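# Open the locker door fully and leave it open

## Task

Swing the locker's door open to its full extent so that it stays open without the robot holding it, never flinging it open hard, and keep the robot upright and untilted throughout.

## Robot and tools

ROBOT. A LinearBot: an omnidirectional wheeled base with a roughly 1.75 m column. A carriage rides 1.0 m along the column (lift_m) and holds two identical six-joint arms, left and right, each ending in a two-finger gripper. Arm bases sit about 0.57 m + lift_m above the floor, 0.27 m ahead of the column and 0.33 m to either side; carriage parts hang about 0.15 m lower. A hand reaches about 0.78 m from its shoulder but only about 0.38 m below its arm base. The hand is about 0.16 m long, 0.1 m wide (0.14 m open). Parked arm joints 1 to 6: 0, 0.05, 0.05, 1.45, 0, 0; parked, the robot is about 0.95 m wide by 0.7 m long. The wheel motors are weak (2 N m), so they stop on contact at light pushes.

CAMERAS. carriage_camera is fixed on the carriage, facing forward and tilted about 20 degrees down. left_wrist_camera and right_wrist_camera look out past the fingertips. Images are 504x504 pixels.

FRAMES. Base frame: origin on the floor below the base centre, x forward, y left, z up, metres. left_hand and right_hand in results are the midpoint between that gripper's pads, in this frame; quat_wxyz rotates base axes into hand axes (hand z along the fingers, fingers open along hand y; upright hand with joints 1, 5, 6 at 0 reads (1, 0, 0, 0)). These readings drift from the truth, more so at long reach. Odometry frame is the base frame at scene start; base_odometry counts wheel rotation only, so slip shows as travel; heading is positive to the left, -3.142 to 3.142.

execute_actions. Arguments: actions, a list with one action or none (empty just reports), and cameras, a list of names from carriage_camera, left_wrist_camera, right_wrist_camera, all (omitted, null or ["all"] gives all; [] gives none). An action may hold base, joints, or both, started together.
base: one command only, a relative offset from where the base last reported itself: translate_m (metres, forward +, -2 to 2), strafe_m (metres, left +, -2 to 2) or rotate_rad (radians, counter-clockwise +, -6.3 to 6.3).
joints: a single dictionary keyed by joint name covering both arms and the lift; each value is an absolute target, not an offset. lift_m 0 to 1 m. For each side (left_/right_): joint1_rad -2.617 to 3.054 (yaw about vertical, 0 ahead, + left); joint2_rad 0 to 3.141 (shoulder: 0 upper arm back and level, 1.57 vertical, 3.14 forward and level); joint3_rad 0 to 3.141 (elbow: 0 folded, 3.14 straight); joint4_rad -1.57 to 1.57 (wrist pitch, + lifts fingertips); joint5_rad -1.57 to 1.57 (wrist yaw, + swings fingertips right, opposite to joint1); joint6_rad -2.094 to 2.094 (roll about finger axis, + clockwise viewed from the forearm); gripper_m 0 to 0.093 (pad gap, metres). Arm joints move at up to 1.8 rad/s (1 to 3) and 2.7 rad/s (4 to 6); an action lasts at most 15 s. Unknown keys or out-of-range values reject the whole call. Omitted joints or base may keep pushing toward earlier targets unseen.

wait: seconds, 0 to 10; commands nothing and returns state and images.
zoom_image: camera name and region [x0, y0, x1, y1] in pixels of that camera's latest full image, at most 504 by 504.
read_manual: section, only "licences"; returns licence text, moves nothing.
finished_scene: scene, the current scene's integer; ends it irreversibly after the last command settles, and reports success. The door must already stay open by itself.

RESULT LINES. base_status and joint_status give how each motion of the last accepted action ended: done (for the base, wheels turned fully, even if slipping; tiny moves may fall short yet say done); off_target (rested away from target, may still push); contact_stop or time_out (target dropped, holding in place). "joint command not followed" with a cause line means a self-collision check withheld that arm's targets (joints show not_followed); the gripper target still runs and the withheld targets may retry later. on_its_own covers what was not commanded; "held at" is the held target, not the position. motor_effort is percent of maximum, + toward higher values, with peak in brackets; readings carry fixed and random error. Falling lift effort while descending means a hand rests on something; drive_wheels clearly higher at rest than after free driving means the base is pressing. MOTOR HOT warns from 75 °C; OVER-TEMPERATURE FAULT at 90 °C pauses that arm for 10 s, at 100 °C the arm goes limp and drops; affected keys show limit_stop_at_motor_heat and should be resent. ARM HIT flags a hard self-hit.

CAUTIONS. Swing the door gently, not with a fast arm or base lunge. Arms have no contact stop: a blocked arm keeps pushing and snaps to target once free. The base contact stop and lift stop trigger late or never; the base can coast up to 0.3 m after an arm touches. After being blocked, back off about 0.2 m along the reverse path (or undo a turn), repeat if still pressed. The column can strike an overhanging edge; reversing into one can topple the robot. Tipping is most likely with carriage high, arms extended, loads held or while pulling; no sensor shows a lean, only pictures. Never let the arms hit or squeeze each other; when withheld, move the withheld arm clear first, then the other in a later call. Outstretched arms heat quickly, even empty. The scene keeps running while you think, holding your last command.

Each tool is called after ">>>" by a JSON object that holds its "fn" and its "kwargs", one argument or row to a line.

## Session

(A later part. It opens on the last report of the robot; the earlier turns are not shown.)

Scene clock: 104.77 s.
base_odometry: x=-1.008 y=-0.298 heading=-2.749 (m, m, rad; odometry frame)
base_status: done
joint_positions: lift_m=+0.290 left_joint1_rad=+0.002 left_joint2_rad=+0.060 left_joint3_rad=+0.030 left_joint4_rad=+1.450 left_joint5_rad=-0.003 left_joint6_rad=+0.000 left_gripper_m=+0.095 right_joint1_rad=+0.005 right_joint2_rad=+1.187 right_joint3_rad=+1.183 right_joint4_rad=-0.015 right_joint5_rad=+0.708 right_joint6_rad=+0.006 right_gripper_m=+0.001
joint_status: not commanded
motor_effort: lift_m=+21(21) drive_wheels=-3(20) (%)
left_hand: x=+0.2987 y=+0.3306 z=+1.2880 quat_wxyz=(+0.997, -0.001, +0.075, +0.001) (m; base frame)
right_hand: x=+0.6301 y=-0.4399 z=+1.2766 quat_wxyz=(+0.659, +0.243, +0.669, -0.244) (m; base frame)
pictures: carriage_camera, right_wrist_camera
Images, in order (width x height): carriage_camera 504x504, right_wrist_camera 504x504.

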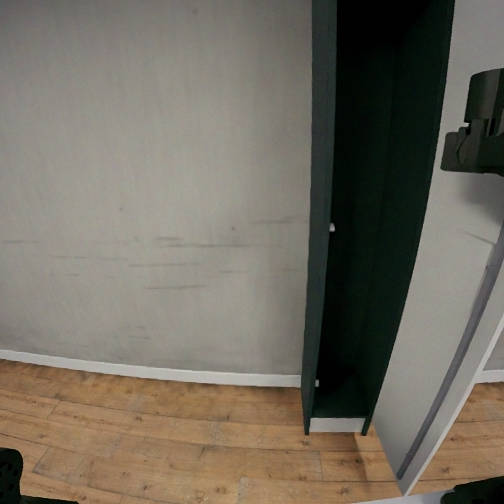

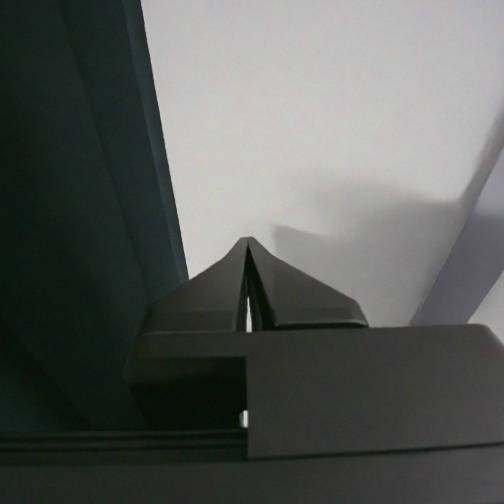

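>>> {"fn": "execute_actions", "kwargs": {
  "actions": [
    {"base":{"strafe_m":-0.06}}
  ],
  "cameras": ["carriage_camera"]
}}

>>> {"fn": "execute_actions", "kwargs": {
  "actions": [
    {"base":{"strafe_m":-0.03}}
  ],
  "cameras": ["carriage_camera"]
}}

>>> {"fn": "execute_actions", "kwargs": {
  "actions": [
    {"base":{"strafe_m":-0.03}}
  ],
  "cameras": ["carriage_camera"]
}}

>>> {"fn": "execute_actions", "kwargs": {
  "actions": [
    {"base":{"strafe_m":-0.03}}
  ],
  "cameras": ["carriage_camera","right_wrist_camera"]
}}

Scene clock: 110.60 s.
base_odometry: x=-1.031 y=-0.242 heading=-2.749 (m, m, rad; odometry frame)
base_status: done
joint_positions: lift_m=+0.290 left_joint1_rad=+0.002 left_joint2_rad=+0.060 left_joint3_rad=+0.030 left_joint4_rad=+1.450 left_joint5_rad=-0.003 left_joint6_rad=+0.000 left_gripper_m=+0.095 right_joint1_rad=+0.007 right_joint2_rad=+1.187 right_joint3_rad=+1.183 right_joint4_rad=-0.014 right_joint5_rad=+0.690 right_joint6_rad=+0.006 right_gripper_m=+0.001
joint_status: not commanded
motor_effort: lift_m=+21(21) drive_wheels=-2(26) (%)
left_hand: x=+0.2987 y=+0.3306 z=+1.2880 quat_wxyz=(+0.997, -0.001, +0.075, +0.001) (m; base frame)
right_hand: x=+0.6322 y=-0.4370 z=+1.2768 quat_wxyz=(+0.661, +0.237, +0.671, -0.237) (m; base frame)
pictures: carriage_camera
Images, in order (width x height): carriage_camera 504x504.

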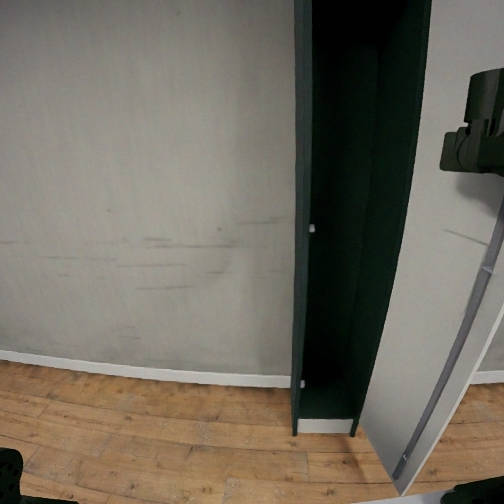

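Scene clock: 111.57 s.
base_odometry: x=-1.043 y=-0.214 heading=-2.749 (m, m, rad; odometry frame)
base_status: done
joint_positions: lift_m=+0.290 left_joint1_rad=+0.002 left_joint2_rad=+0.060 left_joint3_rad=+0.030 left_joint4_rad=+1.450 left_joint5_rad=-0.003 left_joint6_rad=+0.000 left_gripper_m=+0.095 right_joint1_rad=+0.007 right_joint2_rad=+1.187 right_joint3_rad=+1.183 right_joint4_rad=-0.014 right_joint5_rad=+0.691 right_joint6_rad=+0.006 right_gripper_m=+0.001
joint_status: not commanded
motor_effort: lift_m=+21(21) drive_wheels=-1(27) (%)
left_hand: x=+0.2987 y=+0.3306 z=+1.2880 quat_wxyz=(+0.997, -0.001, +0.075, +0.001) (m; base frame)
right_hand: x=+0.6321 y=-0.4372 z=+1.2768 quat_wxyz=(+0.661, +0.237, +0.671, -0.237) (m; base frame)
pictures: carriage_camera
Images, in order (width x height): carriage_camera 504x504.

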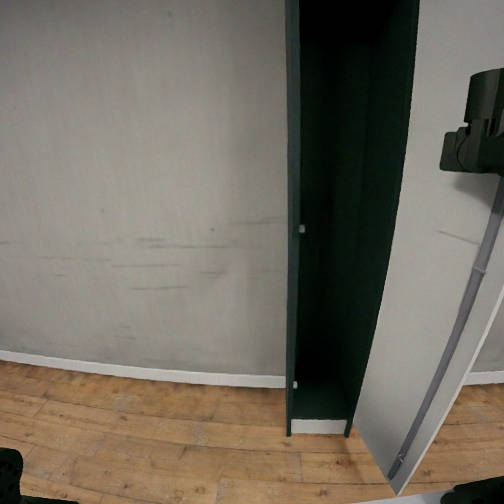

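Scene clock: 112.53 s.
base_odometry: x=-1.054 y=-0.187 heading=-2.749 (m, m, rad; odometry frame)
base_status: done
joint_positions: lift_m=+0.290 left_joint1_rad=+0.002 left_joint2_rad=+0.060 left_joint3_rad=+0.030 left_joint4_rad=+1.450 left_joint5_rad=-0.003 left_joint6_rad=+0.000 left_gripper_m=+0.095 right_joint1_rad=+0.005 right_joint2_rad=+1.187 right_joint3_rad=+1.183 right_joint4_rad=-0.013 right_joint5_rad=+0.689 right_joint6_rad=+0.006 right_gripper_m=+0.001
joint_status: not commanded
motor_effort: lift_m=+21(21) drive_wheels=-1(25) (%)
left_hand: x=+0.2987 y=+0.3306 z=+1.2880 quat_wxyz=(+0.997, -0.001, +0.075, +0.001) (m; base frame)
right_hand: x=+0.6322 y=-0.4373 z=+1.2771 quat_wxyz=(+0.661, +0.237, +0.671, -0.237) (m; base frame)
pictures: carriage_camera
Images, in order (width x height): carriage_camera 504x504.

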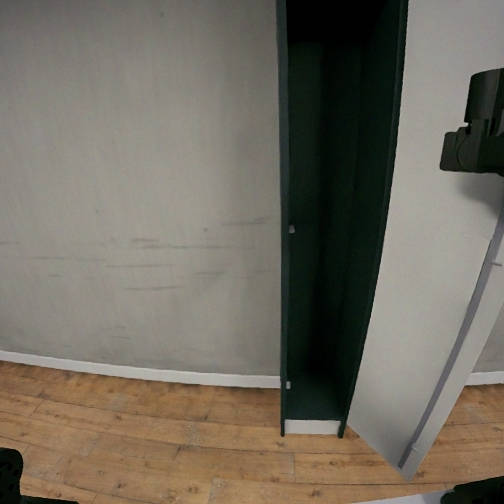

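Scene clock: 113.50 s.
base_odometry: x=-1.065 y=-0.159 heading=-2.749 (m, m, rad; odometry frame)
base_status: done
joint_positions: lift_m=+0.290 left_joint1_rad=+0.002 left_joint2_rad=+0.060 left_joint3_rad=+0.030 left_joint4_rad=+1.450 left_joint5_rad=-0.003 left_joint6_rad=+0.000 left_gripper_m=+0.095 right_joint1_rad=+0.005 right_joint2_rad=+1.187 right_joint3_rad=+1.183 right_joint4_rad=-0.013 right_joint5_rad=+0.691 right_joint6_rad=+0.006 right_gripper_m=+0.001
joint_status: not commanded
motor_effort: lift_m=+21(21) drive_wheels=-1(25) (%)
left_hand: x=+0.2987 y=+0.3306 z=+1.2880 quat_wxyz=(+0.997, -0.001, +0.075, +0.001) (m; base frame)
right_hand: x=+0.6320 y=-0.4375 z=+1.2771 quat_wxyz=(+0.661, +0.237, +0.671, -0.238) (m; base frame)
pictures: carriage_camera, right_wrist_camera
Images, in order (width x height): carriage_camera 504x504, right_wrist_camera 504x504.

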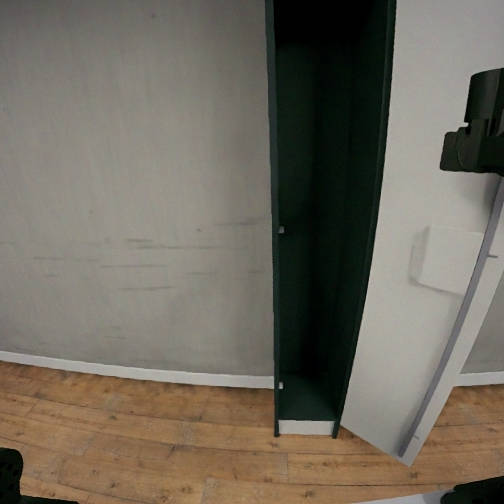

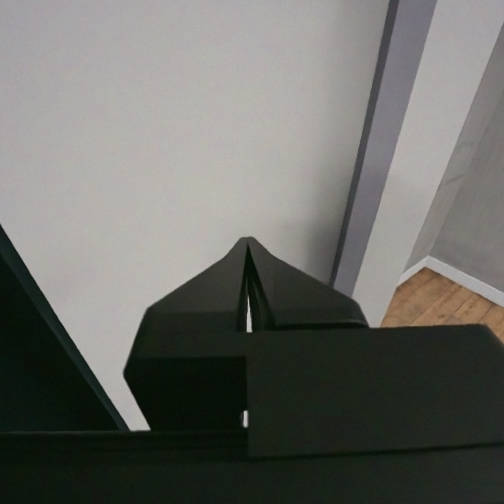

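>>> {"fn": "execute_actions", "kwargs": {
  "actions": [
    {"base":{"strafe_m":-0.07}}
  ],
  "cameras": ["carriage_camera","right_wrist_camera"]
}}

>>> {"fn": "execute_actions", "kwargs": {
  "actions": [
    {"base":{"translate_m":0.02}}
  ],
  "cameras": ["carriage_camera","right_wrist_camera"]
}}

Scene clock: 119.23 s.
base_odometry: x=-1.092 y=-0.094 heading=-2.750 (m, m, rad; odometry frame)
base_status: done
joint_positions: lift_m=+0.290 left_joint1_rad=+0.002 left_joint2_rad=+0.060 left_joint3_rad=+0.030 left_joint4_rad=+1.450 left_joint5_rad=-0.003 left_joint6_rad=+0.000 left_gripper_m=+0.095 right_joint1_rad=+0.005 right_joint2_rad=+1.187 right_joint3_rad=+1.183 right_joint4_rad=-0.013 right_joint5_rad=+0.691 right_joint6_rad=+0.006 right_gripper_m=+0.001
joint_status: not commanded
motor_effort: lift_m=+21(21) drive_wheels=-3(27) (%)
left_hand: x=+0.2987 y=+0.3306 z=+1.2880 quat_wxyz=(+0.997, -0.001, +0.075, +0.001) (m; base frame)
right_hand: x=+0.6319 y=-0.4376 z=+1.2771 quat_wxyz=(+0.661, +0.238, +0.671, -0.238) (m; base frame)
pictures: carriage_camera, right_wrist_camera
Images, in order (width x height): carriage_camera 504x504, right_wrist_camera 504x504.

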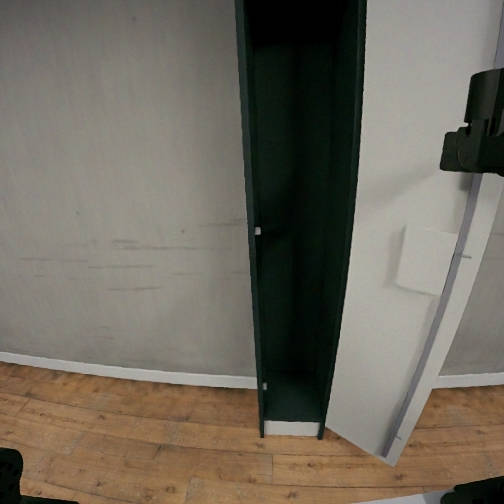

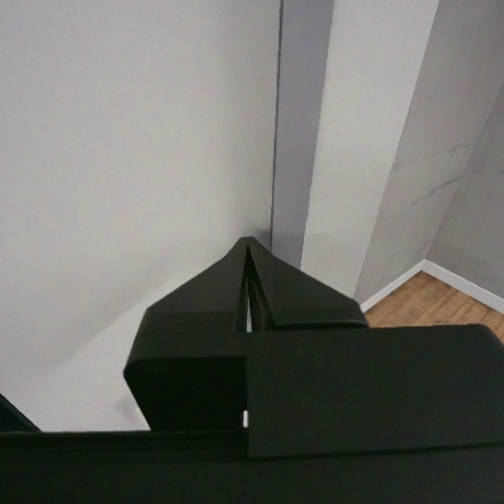

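Scene clock: 120.10 s.
base_odometry: x=-1.110 y=-0.101 heading=-2.750 (m, m, rad; odometry frame)
base_status: done
joint_positions: lift_m=+0.290 left_joint1_rad=+0.002 left_joint2_rad=+0.060 left_joint3_rad=+0.030 left_joint4_rad=+1.450 left_joint5_rad=-0.003 left_joint6_rad=+0.000 left_gripper_m=+0.095 right_joint1_rad=+0.005 right_joint2_rad=+1.187 right_joint3_rad=+1.183 right_joint4_rad=-0.011 right_joint5_rad=+0.692 right_joint6_rad=+0.006 right_gripper_m=+0.001
joint_status: not commanded
motor_effort: lift_m=+21(21) drive_wheels=-4(15) (%)
left_hand: x=+0.2987 y=+0.3306 z=+1.2880 quat_wxyz=(+0.997, -0.001, +0.075, +0.001) (m; base frame)
right_hand: x=+0.6318 y=-0.4377 z=+1.2773 quat_wxyz=(+0.662, +0.238, +0.670, -0.238) (m; base frame)
pictures: carriage_camera, right_wrist_camera
Images, in order (width x height): carriage_camera 504x504, right_wrist_camera 504x504.

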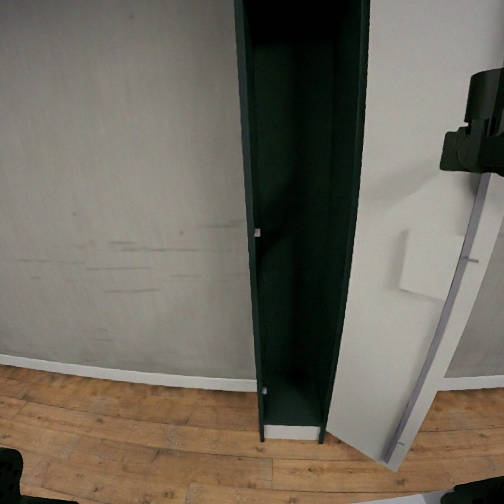

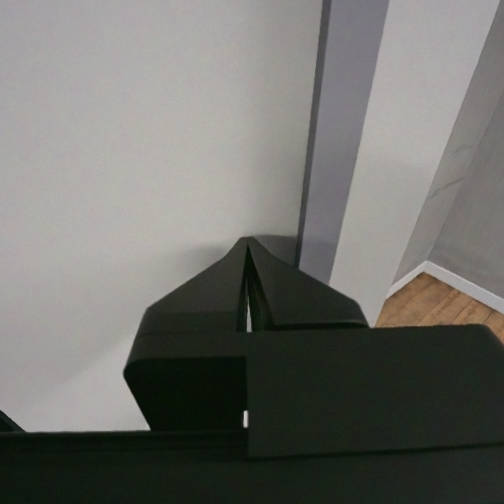

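>>> {"fn": "execute_actions", "kwargs": {
  "actions": [
    {"base":{"translate_m":0.018}}
  ],
  "cameras": []
}}

>>> {"fn": "execute_actions", "kwargs": {
  "actions": [
    {"base":{"translate_m":0.018}}
  ],
  "cameras": ["carriage_camera"]
}}

>>> {"fn": "execute_actions", "kwargs": {
  "actions": [
    {"base":{"translate_m":0.018}}
  ],
  "cameras": ["carriage_camera","right_wrist_camera"]
}}

Scene clock: 125.47 s.
base_odometry: x=-1.127 y=-0.108 heading=-2.750 (m, m, rad; odometry frame)
base_status: done
joint_positions: lift_m=+0.290 left_joint1_rad=+0.002 left_joint2_rad=+0.060 left_joint3_rad=+0.030 left_joint4_rad=+1.450 left_joint5_rad=-0.003 left_joint6_rad=+0.000 left_gripper_m=+0.095 right_joint1_rad=+0.006 right_joint2_rad=+1.188 right_joint3_rad=+1.183 right_joint4_rad=-0.011 right_joint5_rad=+0.700 right_joint6_rad=+0.006 right_gripper_m=+0.001
joint_status: not commanded
motor_effort: lift_m=+21(21) drive_wheels=-4(23) (%)
left_hand: x=+0.2988 y=+0.3306 z=+1.2880 quat_wxyz=(+0.997, -0.001, +0.076, +0.001) (m; base frame)
right_hand: x=+0.6314 y=-0.4387 z=+1.2769 quat_wxyz=(+0.660, +0.240, +0.670, -0.241) (m; base frame)
pictures: none
No camera images: the call's "cameras" was empty. Leave "cameras" out to get every camera's image.

Scene clock: 126.30 s.
base_odometry: x=-1.144 y=-0.115 heading=-2.751 (m, m, rad; odometry frame)
base_status: done
joint_positions: lift_m=+0.290 left_joint1_rad=+0.002 left_joint2_rad=+0.060 left_joint3_rad=+0.030 left_joint4_rad=+1.449 left_joint5_rad=-0.003 left_joint6_rad=+0.000 left_gripper_m=+0.095 right_joint1_rad=+0.006 right_joint2_rad=+1.188 right_joint3_rad=+1.183 right_joint4_rad=-0.011 right_joint5_rad=+0.700 right_joint6_rad=+0.006 right_gripper_m=+0.001
joint_status: not commanded
motor_effort: lift_m=+21(21) drive_wheels=-5(27) (%)
left_hand: x=+0.2989 y=+0.3306 z=+1.2880 quat_wxyz=(+0.997, -0.001, +0.076, +0.001) (m; base frame)
right_hand: x=+0.6314 y=-0.4387 z=+1.2769 quat_wxyz=(+0.660, +0.240, +0.670, -0.241) (m; base frame)
pictures: carriage_camera
Images, in order (width x height): carriage_camera 504x504.

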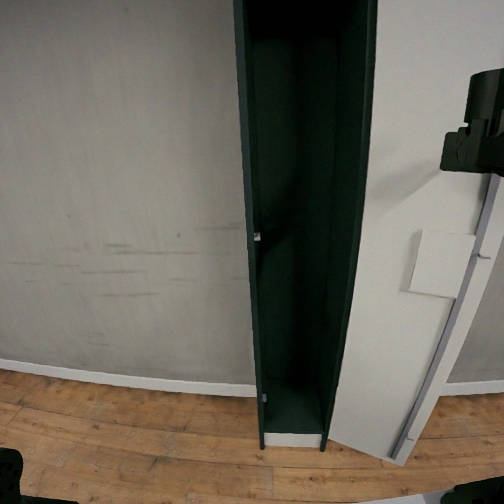

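Scene clock: 127.13 s.
base_odometry: x=-1.161 y=-0.122 heading=-2.751 (m, m, rad; odometry frame)
base_status: done
joint_positions: lift_m=+0.290 left_joint1_rad=+0.002 left_joint2_rad=+0.060 left_joint3_rad=+0.030 left_joint4_rad=+1.449 left_joint5_rad=-0.003 left_joint6_rad=+0.000 left_gripper_m=+0.095 right_joint1_rad=+0.006 right_joint2_rad=+1.188 right_joint3_rad=+1.183 right_joint4_rad=-0.011 right_joint5_rad=+0.700 right_joint6_rad=+0.006 right_gripper_m=+0.001
joint_status: not commanded
motor_effort: lift_m=+21(21) drive_wheels=-5(27) (%)
left_hand: x=+0.2990 y=+0.3306 z=+1.2879 quat_wxyz=(+0.997, -0.001, +0.076, +0.001) (m; base frame)
right_hand: x=+0.6314 y=-0.4387 z=+1.2769 quat_wxyz=(+0.660, +0.240, +0.670, -0.241) (m; base frame)
pictures: carriage_camera, right_wrist_camera
Images, in order (width x height): carriage_camera 504x504, right_wrist_camera 504x504.

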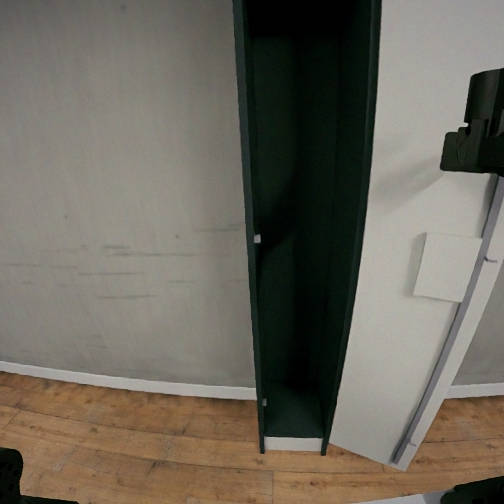

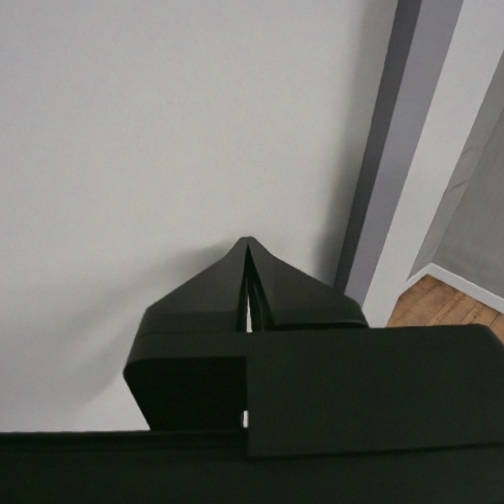

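>>> {"fn": "execute_actions", "kwargs": {
  "actions": [
    {"base":{"strafe_m":-0.04}}
  ],
  "cameras": []
}}

>>> {"fn": "execute_actions", "kwargs": {
  "actions": [
    {"base":{"translate_m":0.015}}
  ],
  "cameras": []
}}

>>> {"fn": "execute_actions", "kwargs": {
  "actions": [
    {"base":{"translate_m":0.015}}
  ],
  "cameras": ["carriage_camera"]
}}

>>> {"fn": "execute_actions", "kwargs": {
  "actions": [
    {"base":{"translate_m":0.015}}
  ],
  "cameras": []
}}

>>> {"fn": "execute_actions", "kwargs": {
  "actions": [
    {"base":{"translate_m":0.015}}
  ],
  "cameras": ["carriage_camera","right_wrist_camera"]
}}

Scene clock: 136.83 s.
base_odometry: x=-1.176 y=-0.085 heading=-2.751 (m, m, rad; odometry frame)
base_status: done
joint_positions: lift_m=+0.290 left_joint1_rad=+0.002 left_joint2_rad=+0.060 left_joint3_rad=+0.030 left_joint4_rad=+1.449 left_joint5_rad=-0.003 left_joint6_rad=+0.000 left_gripper_m=+0.095 right_joint1_rad=+0.006 right_joint2_rad=+1.188 right_joint3_rad=+1.183 right_joint4_rad=-0.011 right_joint5_rad=+0.697 right_joint6_rad=+0.005 right_gripper_m=+0.001
joint_status: not commanded
motor_effort: lift_m=+21(21) drive_wheels=-2(27) (%)
left_hand: x=+0.2990 y=+0.3306 z=+1.2879 quat_wxyz=(+0.997, -0.001, +0.076, +0.001) (m; base frame)
right_hand: x=+0.6317 y=-0.4382 z=+1.2769 quat_wxyz=(+0.661, +0.239, +0.670, -0.240) (m; base frame)
pictures: none
No camera images: the call's "cameras" was empty. Leave "cameras" out to get every camera's image.

Scene clock: 137.67 s.
base_odometry: x=-1.190 y=-0.090 heading=-2.751 (m, m, rad; odometry frame)
base_status: done
joint_positions: lift_m=+0.290 left_joint1_rad=+0.002 left_joint2_rad=+0.060 left_joint3_rad=+0.030 left_joint4_rad=+1.449 left_joint5_rad=-0.003 left_joint6_rad=+0.000 left_gripper_m=+0.095 right_joint1_rad=+0.006 right_joint2_rad=+1.188 right_joint3_rad=+1.183 right_joint4_rad=-0.011 right_joint5_rad=+0.697 right_joint6_rad=+0.005 right_gripper_m=+0.001
joint_status: not commanded
motor_effort: lift_m=+21(21) drive_wheels=-4(15) (%)
left_hand: x=+0.2989 y=+0.3306 z=+1.2880 quat_wxyz=(+0.997, -0.001, +0.076, +0.001) (m; base frame)
right_hand: x=+0.6317 y=-0.4382 z=+1.2771 quat_wxyz=(+0.661, +0.239, +0.670, -0.240) (m; base frame)
pictures: none
No camera images: the call's "cameras" was empty. Leave "cameras" out to get every camera's image.

Scene clock: 138.53 s.
base_odometry: x=-1.204 y=-0.096 heading=-2.752 (m, m, rad; odometry frame)
base_status: done
joint_positions: lift_m=+0.290 left_joint1_rad=+0.002 left_joint2_rad=+0.060 left_joint3_rad=+0.030 left_joint4_rad=+1.449 left_joint5_rad=-0.003 left_joint6_rad=+0.000 left_gripper_m=+0.095 right_joint1_rad=+0.006 right_joint2_rad=+1.188 right_joint3_rad=+1.183 right_joint4_rad=-0.010 right_joint5_rad=+0.702 right_joint6_rad=+0.005 right_gripper_m=+0.001
joint_status: not commanded
motor_effort: lift_m=+21(21) drive_wheels=-4(23) (%)
left_hand: x=+0.2990 y=+0.3306 z=+1.2879 quat_wxyz=(+0.997, -0.001, +0.076, +0.001) (m; base frame)
right_hand: x=+0.6312 y=-0.4387 z=+1.2772 quat_wxyz=(+0.661, +0.241, +0.669, -0.241) (m; base frame)
pictures: carriage_camera
Images, in order (width x height): carriage_camera 504x504.

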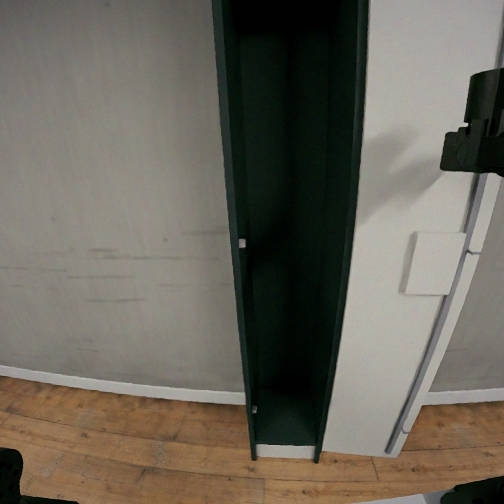

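Scene clock: 139.37 s.
base_odometry: x=-1.218 y=-0.101 heading=-2.752 (m, m, rad; odometry frame)
base_status: done
joint_positions: lift_m=+0.290 left_joint1_rad=+0.002 left_joint2_rad=+0.060 left_joint3_rad=+0.030 left_joint4_rad=+1.449 left_joint5_rad=-0.003 left_joint6_rad=+0.000 left_gripper_m=+0.095 right_joint1_rad=+0.006 right_joint2_rad=+1.188 right_joint3_rad=+1.183 right_joint4_rad=-0.010 right_joint5_rad=+0.702 right_joint6_rad=+0.005 right_gripper_m=+0.001
joint_status: not commanded
motor_effort: lift_m=+21(21) drive_wheels=-4(27) (%)
left_hand: x=+0.2989 y=+0.3306 z=+1.2880 quat_wxyz=(+0.997, -0.001, +0.076, +0.001) (m; base frame)
right_hand: x=+0.6312 y=-0.4387 z=+1.2773 quat_wxyz=(+0.661, +0.241, +0.669, -0.241) (m; base frame)
pictures: none
No camera images: the call's "cameras" was empty. Leave "cameras" out to get every camera's image.

Scene clock: 140.13 s.
base_odometry: x=-1.232 y=-0.107 heading=-2.752 (m, m, rad; odometry frame)
base_status: done
joint_positions: lift_m=+0.290 left_joint1_rad=+0.002 left_joint2_rad=+0.060 left_joint3_rad=+0.030 left_joint4_rad=+1.448 left_joint5_rad=-0.003 left_joint6_rad=+0.000 left_gripper_m=+0.095 right_joint1_rad=+0.010 right_joint2_rad=+1.183 right_joint3_rad=+1.183 right_joint4_rad=-0.021 right_joint5_rad=+0.728 right_joint6_rad=+0.005 right_gripper_m=+0.001
joint_status: not commanded
motor_effort: lift_m=+21(21) drive_wheels=+9(28) (%)
left_hand: x=+0.2992 y=+0.3306 z=+1.2879 quat_wxyz=(+0.997, -0.001, +0.076, +0.001) (m; base frame)
right_hand: x=+0.6271 y=-0.4409 z=+1.2768 quat_wxyz=(+0.656, +0.248, +0.668, -0.250) (m; base frame)
pictures: carriage_camera, right_wrist_camera
Images, in order (width x height): carriage_camera 504x504, right_wrist_camera 504x504.

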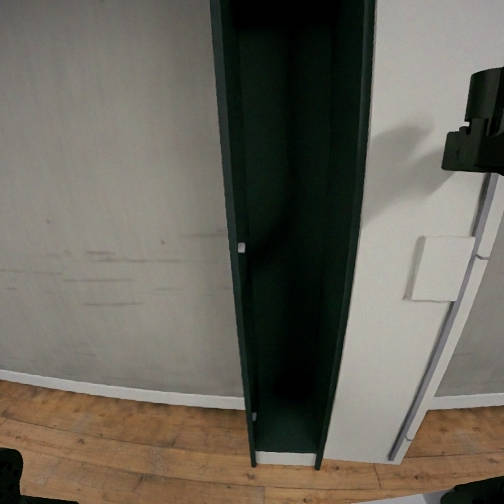

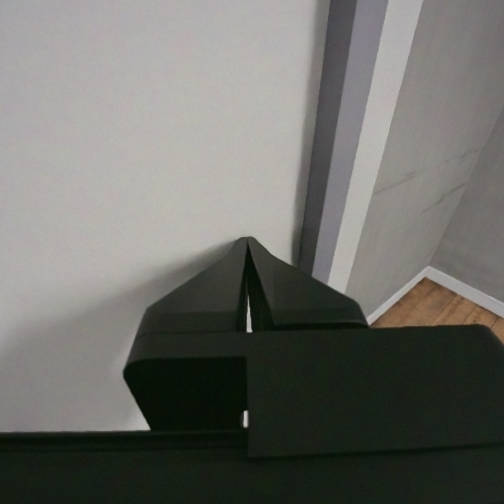

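At the stop.

>>> {"fn": "execute_actions", "kwargs": {
  "actions": [
    {"base":{"translate_m":-0.06}}
  ],
  "cameras": ["carriage_camera"]
}}

Scene clock: 143.40 s.
base_odometry: x=-1.176 y=-0.084 heading=-2.752 (m, m, rad; odometry frame)
base_status: done
joint_positions: lift_m=+0.290 left_joint1_rad=+0.002 left_joint2_rad=+0.060 left_joint3_rad=+0.030 left_joint4_rad=+1.449 left_joint5_rad=-0.003 left_joint6_rad=+0.000 left_gripper_m=+0.095 right_joint1_rad=+0.008 right_joint2_rad=+1.183 right_joint3_rad=+1.183 right_joint4_rad=-0.014 right_joint5_rad=+0.710 right_joint6_rad=+0.005 right_gripper_m=+0.001
joint_status: not commanded
motor_effort: lift_m=+21(21) drive_wheels=-4(23) (%)
left_hand: x=+0.2990 y=+0.3306 z=+1.2879 quat_wxyz=(+0.997, -0.001, +0.076, +0.001) (m; base frame)
right_hand: x=+0.6291 y=-0.4389 z=+1.2781 quat_wxyz=(+0.660, +0.243, +0.668, -0.243) (m; base frame)
pictures: carriage_camera
Images, in order (width x height): carriage_camera 504x504.

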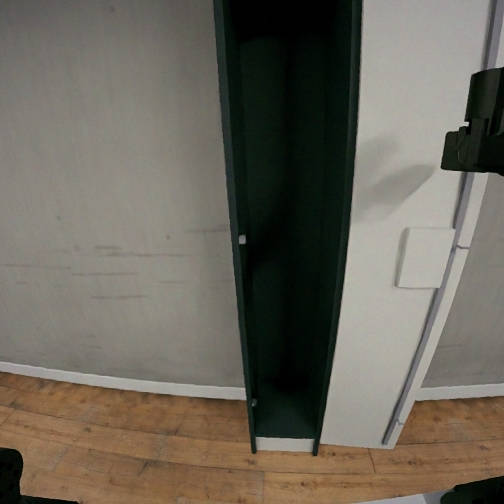

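>>> {"fn": "finished_scene", "kwargs": {
  "scene": 1
}}

The scene is finished: the task was done.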